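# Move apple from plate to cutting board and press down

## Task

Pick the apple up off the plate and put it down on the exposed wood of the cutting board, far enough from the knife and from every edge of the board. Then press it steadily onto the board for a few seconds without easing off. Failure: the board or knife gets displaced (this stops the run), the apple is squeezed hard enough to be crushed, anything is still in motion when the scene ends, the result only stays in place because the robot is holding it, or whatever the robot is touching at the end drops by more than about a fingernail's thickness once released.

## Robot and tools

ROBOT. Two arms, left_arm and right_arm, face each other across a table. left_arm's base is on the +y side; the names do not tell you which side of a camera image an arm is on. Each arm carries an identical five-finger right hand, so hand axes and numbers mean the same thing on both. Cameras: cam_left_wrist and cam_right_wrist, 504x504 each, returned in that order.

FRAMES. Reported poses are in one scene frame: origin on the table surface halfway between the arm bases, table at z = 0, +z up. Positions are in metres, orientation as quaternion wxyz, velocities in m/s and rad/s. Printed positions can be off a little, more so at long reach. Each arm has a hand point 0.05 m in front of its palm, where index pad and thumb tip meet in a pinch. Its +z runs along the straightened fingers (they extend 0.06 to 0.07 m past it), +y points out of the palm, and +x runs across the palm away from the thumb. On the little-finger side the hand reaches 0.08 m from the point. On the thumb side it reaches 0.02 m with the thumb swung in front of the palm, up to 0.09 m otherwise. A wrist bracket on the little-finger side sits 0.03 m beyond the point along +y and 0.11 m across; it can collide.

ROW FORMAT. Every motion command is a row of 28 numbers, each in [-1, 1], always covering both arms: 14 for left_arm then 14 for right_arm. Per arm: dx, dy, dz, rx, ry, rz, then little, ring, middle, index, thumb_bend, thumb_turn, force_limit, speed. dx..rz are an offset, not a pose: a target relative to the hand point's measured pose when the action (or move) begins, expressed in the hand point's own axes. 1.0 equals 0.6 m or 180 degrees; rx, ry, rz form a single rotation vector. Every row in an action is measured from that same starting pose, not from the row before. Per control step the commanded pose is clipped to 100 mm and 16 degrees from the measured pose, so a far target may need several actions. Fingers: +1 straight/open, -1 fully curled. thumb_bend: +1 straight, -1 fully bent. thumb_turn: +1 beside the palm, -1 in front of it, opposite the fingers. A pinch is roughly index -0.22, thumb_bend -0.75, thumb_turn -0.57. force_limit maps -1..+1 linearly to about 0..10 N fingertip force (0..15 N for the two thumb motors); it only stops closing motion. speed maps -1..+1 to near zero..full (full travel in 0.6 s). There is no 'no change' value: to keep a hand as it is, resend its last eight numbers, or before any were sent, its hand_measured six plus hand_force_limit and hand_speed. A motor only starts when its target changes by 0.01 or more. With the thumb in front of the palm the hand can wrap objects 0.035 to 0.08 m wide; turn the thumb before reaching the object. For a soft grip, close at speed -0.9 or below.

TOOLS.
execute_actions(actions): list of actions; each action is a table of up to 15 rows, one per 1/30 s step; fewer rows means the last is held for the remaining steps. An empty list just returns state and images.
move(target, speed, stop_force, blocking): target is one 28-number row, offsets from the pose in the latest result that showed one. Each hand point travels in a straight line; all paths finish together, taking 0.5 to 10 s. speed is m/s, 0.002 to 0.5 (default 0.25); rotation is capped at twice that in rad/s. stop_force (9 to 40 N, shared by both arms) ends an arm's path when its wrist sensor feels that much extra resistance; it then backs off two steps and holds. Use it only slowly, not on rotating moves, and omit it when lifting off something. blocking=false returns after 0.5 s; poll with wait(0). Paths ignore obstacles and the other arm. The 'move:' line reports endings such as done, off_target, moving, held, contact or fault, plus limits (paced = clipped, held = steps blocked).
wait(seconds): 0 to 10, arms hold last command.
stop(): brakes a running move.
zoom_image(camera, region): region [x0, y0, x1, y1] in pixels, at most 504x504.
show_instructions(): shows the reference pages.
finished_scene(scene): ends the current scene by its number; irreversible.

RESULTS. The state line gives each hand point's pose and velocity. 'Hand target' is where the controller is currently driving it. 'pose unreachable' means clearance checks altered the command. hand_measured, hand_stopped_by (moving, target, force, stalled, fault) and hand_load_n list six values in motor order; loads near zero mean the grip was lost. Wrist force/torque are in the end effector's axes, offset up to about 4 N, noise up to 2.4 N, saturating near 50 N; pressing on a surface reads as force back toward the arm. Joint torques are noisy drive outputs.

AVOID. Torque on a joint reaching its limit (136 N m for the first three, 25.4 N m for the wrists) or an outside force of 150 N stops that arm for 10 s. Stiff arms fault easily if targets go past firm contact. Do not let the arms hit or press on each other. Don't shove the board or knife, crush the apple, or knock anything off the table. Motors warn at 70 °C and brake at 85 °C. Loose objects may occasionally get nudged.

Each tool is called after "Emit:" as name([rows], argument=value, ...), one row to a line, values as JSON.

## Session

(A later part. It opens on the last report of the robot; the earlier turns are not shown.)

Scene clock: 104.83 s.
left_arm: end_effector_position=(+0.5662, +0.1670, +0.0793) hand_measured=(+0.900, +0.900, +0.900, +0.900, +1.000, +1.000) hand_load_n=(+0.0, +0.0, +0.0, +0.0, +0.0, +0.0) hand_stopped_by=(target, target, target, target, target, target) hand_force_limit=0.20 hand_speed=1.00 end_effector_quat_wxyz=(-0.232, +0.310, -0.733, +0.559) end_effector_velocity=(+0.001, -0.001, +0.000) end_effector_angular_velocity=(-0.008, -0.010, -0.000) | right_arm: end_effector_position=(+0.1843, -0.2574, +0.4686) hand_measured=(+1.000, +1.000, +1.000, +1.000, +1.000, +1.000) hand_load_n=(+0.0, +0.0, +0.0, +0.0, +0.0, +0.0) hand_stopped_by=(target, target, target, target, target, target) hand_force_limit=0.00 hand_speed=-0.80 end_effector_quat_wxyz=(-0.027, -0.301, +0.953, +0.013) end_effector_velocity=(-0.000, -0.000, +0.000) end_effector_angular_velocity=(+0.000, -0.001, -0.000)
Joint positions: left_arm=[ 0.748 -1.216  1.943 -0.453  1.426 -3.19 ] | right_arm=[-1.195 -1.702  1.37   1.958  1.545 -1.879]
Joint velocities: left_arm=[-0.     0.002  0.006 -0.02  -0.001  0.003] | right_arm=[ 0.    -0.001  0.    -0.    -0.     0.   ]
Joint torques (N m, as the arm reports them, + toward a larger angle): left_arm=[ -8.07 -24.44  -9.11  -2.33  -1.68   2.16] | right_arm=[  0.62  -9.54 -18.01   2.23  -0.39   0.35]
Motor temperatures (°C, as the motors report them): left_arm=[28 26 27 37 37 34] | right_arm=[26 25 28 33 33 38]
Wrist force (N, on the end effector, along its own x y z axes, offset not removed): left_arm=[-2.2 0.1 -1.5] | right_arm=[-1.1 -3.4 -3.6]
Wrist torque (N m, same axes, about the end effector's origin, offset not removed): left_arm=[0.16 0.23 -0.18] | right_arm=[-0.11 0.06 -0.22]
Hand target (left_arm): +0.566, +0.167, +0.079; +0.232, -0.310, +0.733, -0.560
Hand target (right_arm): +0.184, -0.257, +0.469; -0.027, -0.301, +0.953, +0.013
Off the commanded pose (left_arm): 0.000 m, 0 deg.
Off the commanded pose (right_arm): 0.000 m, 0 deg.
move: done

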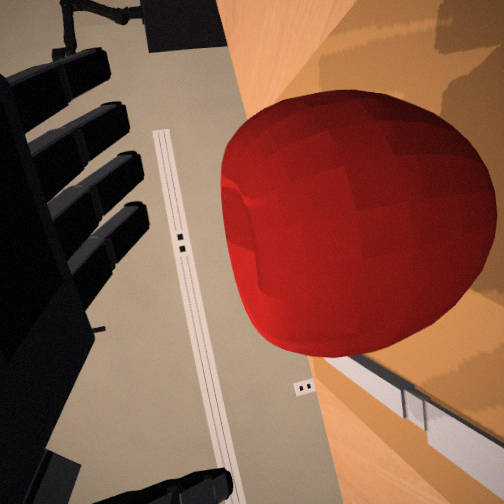

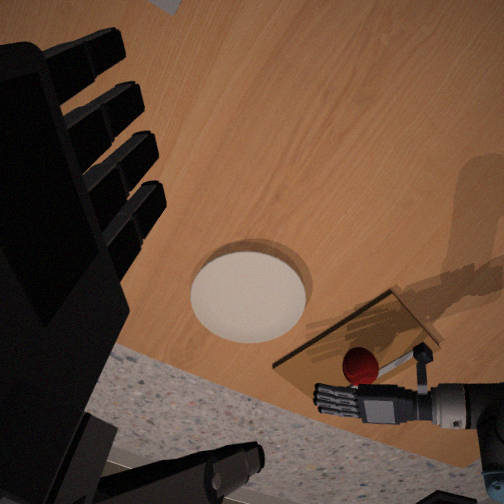

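Emit:
move(target=[-0.0004,0.0642,0.0178,0,0,0,0.9,0.9,0.9,0.9,1,1,0.2,1, 0,0,0,0,0,0,1,1,1,1,1,1,0,-0.8], speed=0.05, stop_force=9)

Emit:
move(target=[0,0.032,0.0089,0,0,0,0.9,0.9,0.9,0.9,1,1,0.2,1, 0,0,0,0,0,0,1,1,1,1,1,1,0,-0.8], speed=0.004, stop_force=18)

Emit:
wait(seconds=1.5)

Emit:
wait(seconds=1.5)

Scene clock: 111.57 s.
left_arm: end_effector_position=(+0.5661, +0.1669, +0.0395) hand_measured=(+0.900, +0.900, +0.900, +0.900, +1.000, +1.000) hand_load_n=(+0.0, +0.0, +0.0, +0.0, +0.0, +0.0) hand_stopped_by=(target, target, target, target, target, target) hand_force_limit=0.20 hand_speed=1.00 end_effector_quat_wxyz=(-0.231, +0.310, -0.733, +0.559) end_effector_velocity=(+0.001, -0.001, -0.001) end_effector_angular_velocity=(+0.000, -0.002, -0.001) | right_arm: end_effector_position=(+0.1843, -0.2574, +0.4686) hand_measured=(+1.000, +1.000, +1.000, +1.000, +1.000, +1.000) hand_load_n=(+0.0, +0.0, +0.0, +0.0, +0.0, +0.0) hand_stopped_by=(target, target, target, target, target, target) hand_force_limit=0.00 hand_speed=-0.80 end_effector_quat_wxyz=(-0.027, -0.301, +0.953, +0.013) end_effector_velocity=(-0.000, +0.000, -0.000) end_effector_angular_velocity=(-0.000, +0.001, -0.001)
Joint positions: left_arm=[ 0.748 -1.145  1.974 -0.555  1.426 -3.19 ] | right_arm=[-1.195 -1.702  1.37   1.958  1.545 -1.879]
Joint velocities: left_arm=[-0.     0.004 -0.    -0.005 -0.     0.002] | right_arm=[ 0.001 -0.     0.002 -0.    -0.     0.001]
Joint torques (N m, as the arm reports them, + toward a larger angle): left_arm=[ -4.91 -25.8   -6.85  -2.68  -0.78  -1.39] | right_arm=[  0.78  -8.92 -17.84   2.26  -0.38   0.27]
Motor temperatures (°C, as the motors report them): left_arm=[28 26 27 37 37 34] | right_arm=[26 25 28 33 33 38]
Wrist force (N, on the end effector, along its own x y z axes, offset not removed): left_arm=[2.9 1.8 -0.8] | right_arm=[0.7 -3.8 -5.1]
Wrist torque (N m, same axes, about the end effector's origin, offset not removed): left_arm=[0.33 -0.45 0.12] | right_arm=[-0.30 0.00 -0.01]
Hand target (left_arm): +0.566, +0.167, +0.039; +0.232, -0.310, +0.733, -0.559
Hand target (right_arm): +0.184, -0.257, +0.469; -0.027, -0.301, +0.953, +0.013
Off the commanded pose (left_arm): 0.000 m, 0 deg.
Off the commanded pose (right_arm): 0.000 m, 0 deg.
move: done

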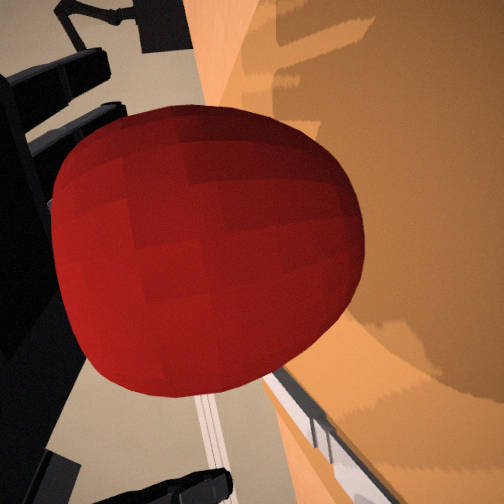

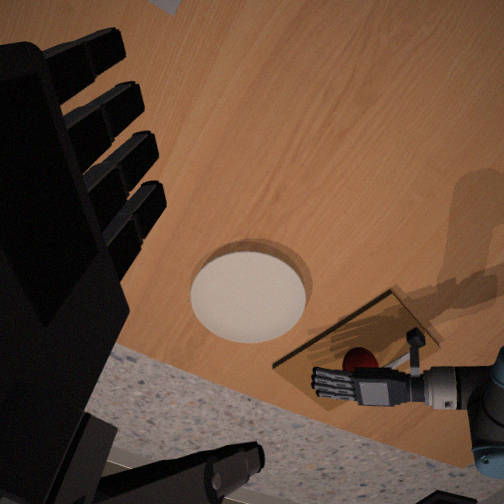

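Scene clock: 114.10 s.
left_arm: end_effector_position=(+0.5661, +0.1668, +0.0310) hand_measured=(+0.900, +0.900, +0.900, +0.900, +1.000, +1.000) hand_load_n=(+0.0, +0.0, +0.0, +0.0, +0.0, +0.0) hand_stopped_by=(target, target, target, target, target, target) hand_force_limit=0.20 hand_speed=1.00 end_effector_quat_wxyz=(-0.232, +0.310, -0.733, +0.559) end_effector_velocity=(-0.000, +0.001, +0.001) end_effector_angular_velocity=(+0.003, +0.001, -0.000) | right_arm: end_effector_position=(+0.1843, -0.2574, +0.4686) hand_measured=(+1.000, +1.000, +1.000, +1.000, +1.000, +1.000) hand_load_n=(+0.0, +0.0, +0.0, +0.0, +0.0, +0.0) hand_stopped_by=(target, target, target, target, target, target) hand_force_limit=0.00 hand_speed=-0.80 end_effector_quat_wxyz=(-0.027, -0.301, +0.953, +0.013) end_effector_velocity=(-0.000, +0.000, +0.000) end_effector_angular_velocity=(-0.000, +0.000, +0.000)
Joint positions: left_arm=[ 0.748 -1.129  1.979 -0.577  1.426 -3.19 ] | right_arm=[-1.195 -1.702  1.37   1.958  1.545 -1.879]
Joint velocities: left_arm=[ 0.    -0.003 -0.     0.006  0.     0.001] | right_arm=[ 0.  0. -0.  0.  0.  0.]
Joint torques (N m, as the arm reports them, + toward a larger angle): left_arm=[ -7.37 -27.16  -2.66   5.16  -0.85  -1.82] | right_arm=[  1.3   -9.06 -18.21   2.35  -0.41   0.29]
Motor temperatures (°C, as the motors report them): left_arm=[28 26 27 37 37 34] | right_arm=[26 25 28 33 33 38]
Wrist force (N, on the end effector, along its own x y z axes, offset not removed): left_arm=[1.0 -22.9 -5.2] | right_arm=[-2.0 -2.2 -2.9]
Wrist torque (N m, same axes, about the end effector's origin, offset not removed): left_arm=[-0.24 -0.19 -0.51] | right_arm=[-0.07 0.44 -0.10]
Hand target (left_arm): +0.566, +0.167, +0.031; +0.232, -0.310, +0.733, -0.559
Hand target (right_arm): +0.184, -0.257, +0.469; -0.027, -0.301, +0.953, +0.013
Off the commanded pose (left_arm): 0.011 m, 0 deg.
Off the commanded pose (right_arm): 0.000 m, 0 deg.
move: contact (left_arm)

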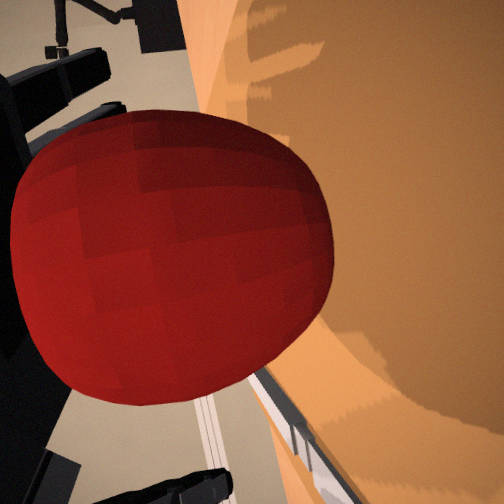

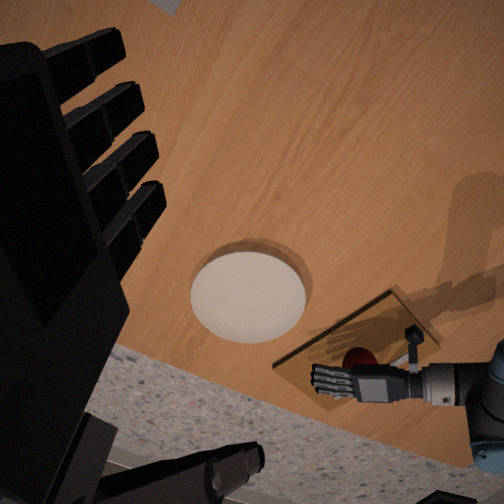

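Scene clock: 115.60 s.
left_arm: end_effector_position=(+0.5661, +0.1668, +0.0312) hand_measured=(+0.900, +0.900, +0.900, +0.900, +1.000, +1.000) hand_load_n=(+0.0, +0.0, +0.0, +0.0, +0.0, +0.0) hand_stopped_by=(target, target, target, target, target, target) hand_force_limit=0.20 hand_speed=1.00 end_effector_quat_wxyz=(-0.232, +0.310, -0.733, +0.559) end_effector_velocity=(-0.001, +0.000, -0.001) end_effector_angular_velocity=(+0.001, +0.000, -0.001) | right_arm: end_effector_position=(+0.1843, -0.2574, +0.4686) hand_measured=(+1.000, +1.000, +1.000, +1.000, +1.000, +1.000) hand_load_n=(+0.0, +0.0, +0.0, +0.0, +0.0, +0.0) hand_stopped_by=(target, target, target, target, target, target) hand_force_limit=0.00 hand_speed=-0.80 end_effector_quat_wxyz=(-0.027, -0.301, +0.953, +0.013) end_effector_velocity=(-0.000, -0.000, -0.000) end_effector_angular_velocity=(+0.000, +0.001, +0.000)
Joint positions: left_arm=[ 0.748 -1.129  1.979 -0.576  1.426 -3.19 ] | right_arm=[-1.195 -1.702  1.37   1.958  1.545 -1.879]
Joint velocities: left_arm=[-0.001  0.     0.001  0.    -0.     0.001] | right_arm=[-0.001 -0.     0.001  0.    -0.    -0.001]
Joint torques (N m, as the arm reports them, + toward a larger angle): left_arm=[ -6.13 -29.81 -14.99   3.29   0.69  -1.86] | right_arm=[  0.99  -8.65 -17.72   2.24  -0.34   0.26]
Motor temperatures (°C, as the motors report them): left_arm=[28 26 27 37 37 34] | right_arm=[26 25 28 33 33 38]
Wrist force (N, on the end effector, along its own x y z axes, offset not removed): left_arm=[-0.5 -16.5 -6.4] | right_arm=[-1.7 -2.2 -0.9]
Wrist torque (N m, same axes, about the end effector's origin, offset not removed): left_arm=[0.34 0.05 -0.39] | right_arm=[-0.38 0.21 0.02]
Hand target (left_arm): +0.566, +0.167, +0.031; +0.232, -0.310, +0.733, -0.559
Hand target (right_arm): +0.184, -0.257, +0.469; -0.027, -0.301, +0.953, +0.013
Off the commanded pose (left_arm): 0.012 m, 0 deg.
Off the commanded pose (right_arm): 0.000 m, 0 deg.
wait: 1.50 s; at rest by 0.17 s

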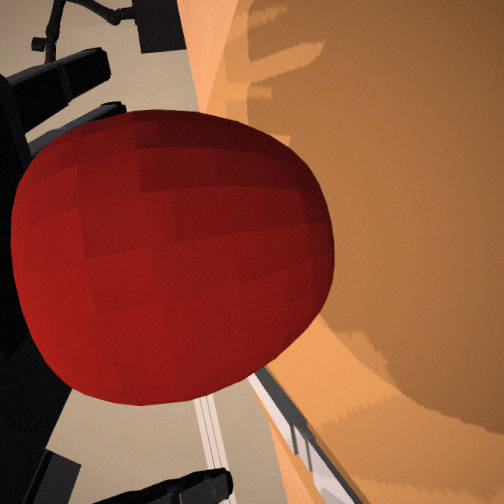

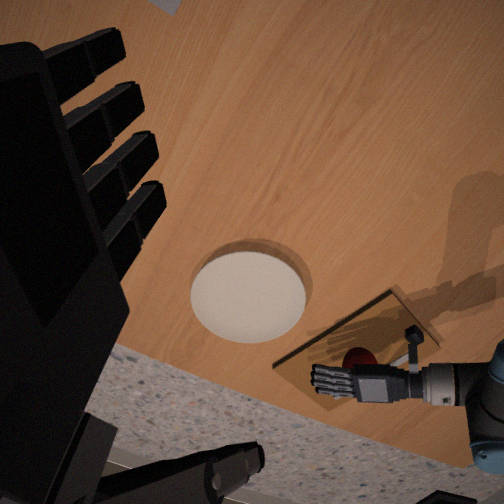

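Scene clock: 117.10 s.
left_arm: end_effector_position=(+0.5661, +0.1668, +0.0312) hand_measured=(+0.900, +0.900, +0.900, +0.900, +1.000, +1.000) hand_load_n=(+0.0, +0.0, +0.0, +0.0, +0.0, +0.0) hand_stopped_by=(target, target, target, target, target, target) hand_force_limit=0.20 hand_speed=1.00 end_effector_quat_wxyz=(-0.232, +0.310, -0.733, +0.559) end_effector_velocity=(+0.000, -0.000, +0.000) end_effector_angular_velocity=(-0.001, -0.000, +0.000) | right_arm: end_effector_position=(+0.1843, -0.2574, +0.4686) hand_measured=(+1.000, +1.000, +1.000, +1.000, +1.000, +1.000) hand_load_n=(+0.0, +0.0, +0.0, +0.0, +0.0, +0.0) hand_stopped_by=(target, target, target, target, target, target) hand_force_limit=0.00 hand_speed=-0.80 end_effector_quat_wxyz=(-0.027, -0.301, +0.953, +0.013) end_effector_velocity=(+0.000, -0.000, -0.000) end_effector_angular_velocity=(-0.000, +0.001, -0.001)
Joint positions: left_arm=[ 0.748 -1.129  1.979 -0.576  1.426 -3.19 ] | right_arm=[-1.195 -1.702  1.37   1.958  1.545 -1.879]
Joint velocities: left_arm=[ 0.001 -0.    -0.001 -0.     0.    -0.   ] | right_arm=[-0.     0.     0.001 -0.     0.     0.001]
Joint torques (N m, as the arm reports them, + toward a larger angle): left_arm=[ -3.53 -30.9  -14.95   1.25   2.3   -1.87] | right_arm=[  1.46  -9.39 -17.91   2.33  -0.31   0.28]
Motor temperatures (°C, as the motors report them): left_arm=[28 26 27 37 37 34] | right_arm=[26 25 28 33 33 38]
Wrist force (N, on the end effector, along its own x y z axes, offset not removed): left_arm=[0.4 -15.9 -5.3] | right_arm=[-1.6 -4.9 -3.9]
Wrist torque (N m, same axes, about the end effector's origin, offset not removed): left_arm=[0.15 -0.23 -0.37] | right_arm=[-0.33 0.31 -0.05]
Hand target (left_arm): +0.566, +0.167, +0.031; +0.232, -0.310, +0.733, -0.559
Hand target (right_arm): +0.184, -0.257, +0.469; -0.027, -0.301, +0.953, +0.013
Off the commanded pose (left_arm): 0.012 m, 0 deg.
Off the commanded pose (right_arm): 0.000 m, 0 deg.
wait: 1.50 s; at rest by 0.17 s

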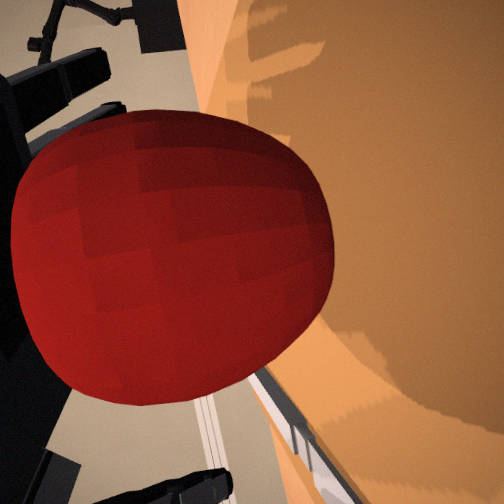

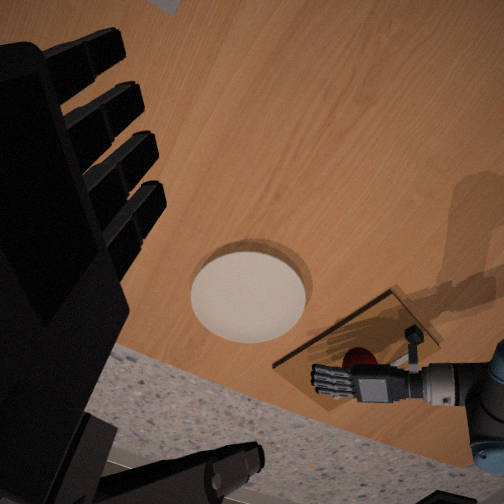

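About 17 N, so I'll nudge it up to match the ~20 N that worked in scene 1.

Emit:
move(target=[0,0.00027,0.00008,0,0,0,0.9,0.9,0.9,0.9,1,1,0.2,1, 0,0,0,0,0,0,1,1,1,1,1,1,0,-0.8], speed=0.002)

Emit:
wait(seconds=4)

Emit:
wait(seconds=6)

Scene clock: 120.67 s.
left_arm: end_effector_position=(+0.5662, +0.1667, +0.0311) hand_measured=(+0.900, +0.900, +0.900, +0.900, +1.000, +1.000) hand_load_n=(+0.0, +0.0, +0.0, +0.0, +0.0, +0.0) hand_stopped_by=(target, target, target, target, target, target) hand_force_limit=0.20 hand_speed=1.00 end_effector_quat_wxyz=(-0.232, +0.310, -0.733, +0.559) end_effector_velocity=(-0.001, +0.001, -0.001) end_effector_angular_velocity=(+0.001, +0.002, +0.000) | right_arm: end_effector_position=(+0.1843, -0.2574, +0.4686) hand_measured=(+1.000, +1.000, +1.000, +1.000, +1.000, +1.000) hand_load_n=(+0.0, +0.0, +0.0, +0.0, +0.0, +0.0) hand_stopped_by=(target, target, target, target, target, target) hand_force_limit=0.00 hand_speed=-0.80 end_effector_quat_wxyz=(-0.027, -0.301, +0.953, +0.013) end_effector_velocity=(+0.000, -0.000, -0.000) end_effector_angular_velocity=(-0.000, +0.000, -0.001)
Joint positions: left_arm=[ 0.748 -1.129  1.979 -0.577  1.426 -3.19 ] | right_arm=[-1.195 -1.702  1.37   1.958  1.545 -1.879]
Joint velocities: left_arm=[-0.     0.     0.002 -0.    -0.    -0.001] | right_arm=[-0.    -0.     0.001  0.     0.     0.001]
Joint torques (N m, as the arm reports them, + toward a larger angle): left_arm=[ -0.13 -14.16  -6.87   1.17   1.74  -1.74] | right_arm=[  1.59  -9.38 -17.85   2.29  -0.4    0.18]
Motor temperatures (°C, as the motors report them): left_arm=[28 26 27 37 37 34] | right_arm=[26 25 28 33 33 38]
Wrist force (N, on the end effector, along its own x y z axes, offset not removed): left_arm=[-1.3 -20.1 -6.8] | right_arm=[1.5 -2.0 -2.4]
Wrist torque (N m, same axes, about the end effector's origin, offset not removed): left_arm=[-0.06 0.18 -0.44] | right_arm=[-0.14 -0.39 0.24]
Hand target (left_arm): +0.566, +0.167, +0.031; +0.232, -0.310, +0.733, -0.559
Hand target (right_arm): +0.184, -0.257, +0.469; -0.027, -0.301, +0.953, +0.013
Off the commanded pose (left_arm): 0.000 m, 0 deg.
Off the commanded pose (right_arm): 0.000 m, 0 deg.
move: done

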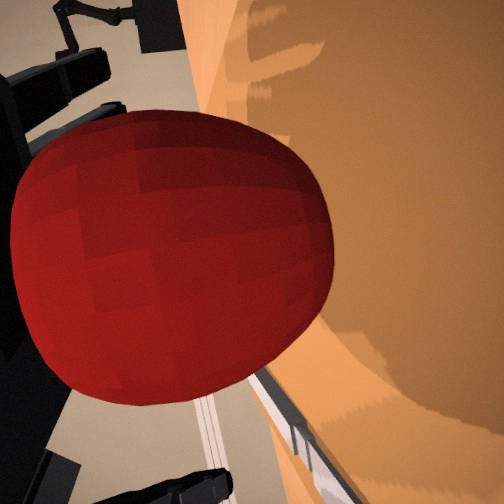

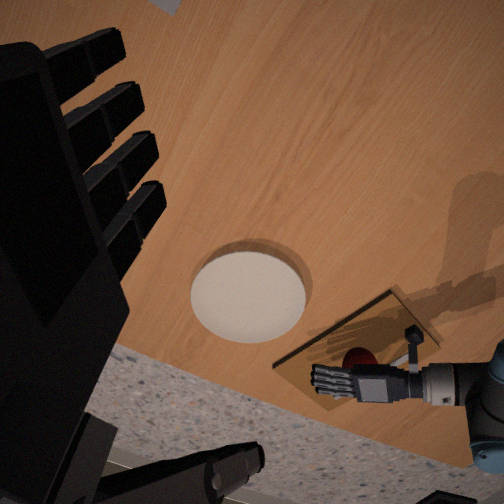

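Scene clock: 124.67 s.
left_arm: end_effector_position=(+0.5661, +0.1668, +0.0310) hand_measured=(+0.900, +0.900, +0.900, +0.900, +1.000, +1.000) hand_load_n=(+0.0, +0.0, +0.0, +0.0, +0.0, +0.0) hand_stopped_by=(target, target, target, target, target, target) hand_force_limit=0.20 hand_speed=1.00 end_effector_quat_wxyz=(-0.232, +0.310, -0.733, +0.559) end_effector_velocity=(+0.000, -0.000, +0.000) end_effector_angular_velocity=(-0.001, +0.000, +0.000) | right_arm: end_effector_position=(+0.1843, -0.2574, +0.4686) hand_measured=(+1.000, +1.000, +1.000, +1.000, +1.000, +1.000) hand_load_n=(+0.0, +0.0, +0.0, +0.0, +0.0, +0.0) hand_stopped_by=(target, target, target, target, target, target) hand_force_limit=0.00 hand_speed=-0.80 end_effector_quat_wxyz=(-0.027, -0.301, +0.953, +0.013) end_effector_velocity=(+0.000, +0.000, -0.000) end_effector_angular_velocity=(-0.000, +0.001, -0.001)
Joint positions: left_arm=[ 0.748 -1.129  1.979 -0.577  1.426 -3.19 ] | right_arm=[-1.195 -1.702  1.37   1.958  1.545 -1.879]
Joint velocities: left_arm=[ 0.     0.    -0.    -0.     0.    -0.001] | right_arm=[ 0.     0.     0.     0.    -0.     0.001]
Joint torques (N m, as the arm reports them, + toward a larger angle): left_arm=[ -2.62 -12.5    4.79   2.55  -1.01  -1.7 ] | right_arm=[  1.27  -8.79 -18.03   2.34  -0.22   0.21]
Motor temperatures (°C, as the motors report them): left_arm=[28 26 27 37 37 34] | right_arm=[26 25 28 33 33 38]
Wrist force (N, on the end effector, along its own x y z axes, offset not removed): left_arm=[0.5 -19.4 -5.6] | right_arm=[-4.3 0.7 -3.2]
Wrist torque (N m, same axes, about the end effector's origin, offset not removed): left_arm=[0.16 -0.13 -0.38] | right_arm=[0.34 0.70 0.01]
Hand target (left_arm): +0.566, +0.167, +0.031; +0.232, -0.310, +0.733, -0.559
Hand target (right_arm): +0.184, -0.257, +0.469; -0.027, -0.301, +0.953, +0.013
Off the commanded pose (left_arm): 0.000 m, 0 deg.
Off the commanded pose (right_arm): 0.000 m, 0 deg.
wait: 4.00 s; at rest by 0.17 s

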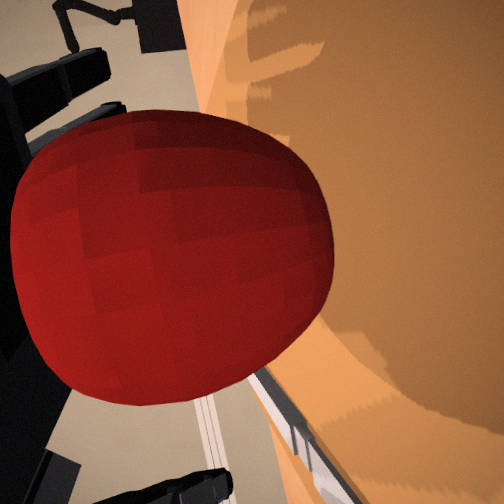

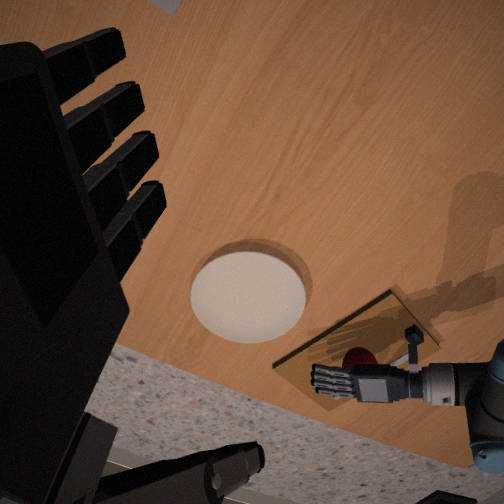

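Scene clock: 130.67 s.
left_arm: end_effector_position=(+0.5661, +0.1668, +0.0310) hand_measured=(+0.900, +0.900, +0.900, +0.900, +1.000, +1.000) hand_load_n=(+0.0, +0.0, +0.0, +0.0, +0.0, +0.0) hand_stopped_by=(target, target, target, target, target, target) hand_force_limit=0.20 hand_speed=1.00 end_effector_quat_wxyz=(-0.232, +0.310, -0.733, +0.559) end_effector_velocity=(-0.001, +0.001, -0.001) end_effector_angular_velocity=(+0.001, +0.001, -0.000) | right_arm: end_effector_position=(+0.1843, -0.2574, +0.4686) hand_measured=(+1.000, +1.000, +1.000, +1.000, +1.000, +1.000) hand_load_n=(+0.0, +0.0, +0.0, +0.0, +0.0, +0.0) hand_stopped_by=(target, target, target, target, target, target) hand_force_limit=0.00 hand_speed=-0.80 end_effector_quat_wxyz=(-0.027, -0.301, +0.953, +0.013) end_effector_velocity=(-0.000, -0.000, -0.000) end_effector_angular_velocity=(-0.000, +0.000, +0.001)
Joint positions: left_arm=[ 0.748 -1.129  1.979 -0.577  1.426 -3.19 ] | right_arm=[-1.195 -1.702  1.37   1.958  1.545 -1.879]
Joint velocities: left_arm=[ 0.     0.     0.002 -0.     0.    -0.001] | right_arm=[-0.    -0.     0.001 -0.     0.    -0.001]
Joint torques (N m, as the arm reports them, + toward a larger angle): left_arm=[ -3.85 -12.72   4.71   4.88  -1.01  -2.1 ] | right_arm=[  1.17  -9.19 -18.37   2.45  -0.22   0.08]
Motor temperatures (°C, as the motors report them): left_arm=[28 26 27 37 37 34] | right_arm=[26 25 28 33 33 38]
Wrist force (N, on the end effector, along its own x y z axes, offset not removed): left_arm=[-1.3 -21.4 -5.8] | right_arm=[-0.7 -2.5 0.7]
Wrist torque (N m, same axes, about the end effector's origin, offset not removed): left_arm=[-0.08 0.09 -0.61] | right_arm=[-0.18 0.18 -0.06]
Hand target (left_arm): +0.566, +0.167, +0.031; +0.232, -0.310, +0.733, -0.559
Hand target (right_arm): +0.184, -0.257, +0.469; -0.027, -0.301, +0.953, +0.013
Off the commanded pose (left_arm): 0.000 m, 0 deg.
Off the commanded pose (right_arm): 0.000 m, 0 deg.
wait: 6.00 s; at rest by 0.17 s

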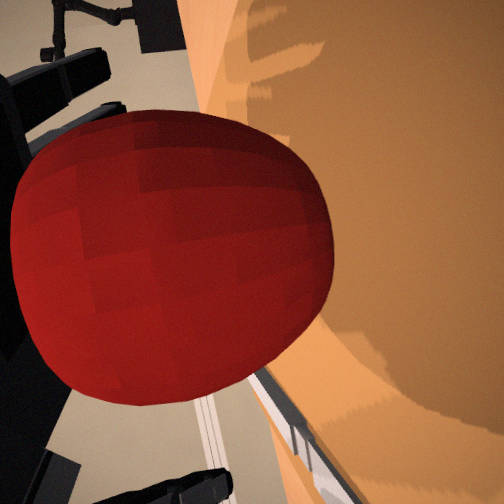

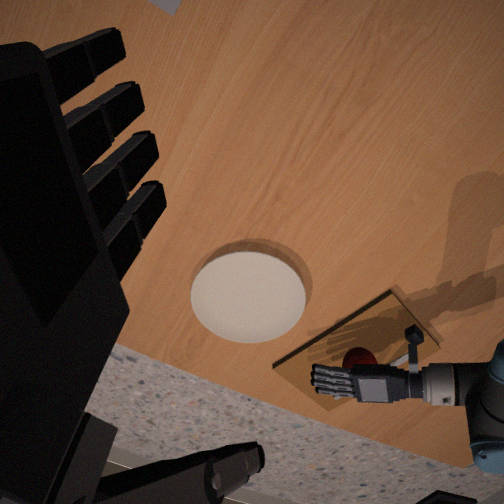

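Emit:
finished_scene(scene=2)

The scene is finished: the task was done.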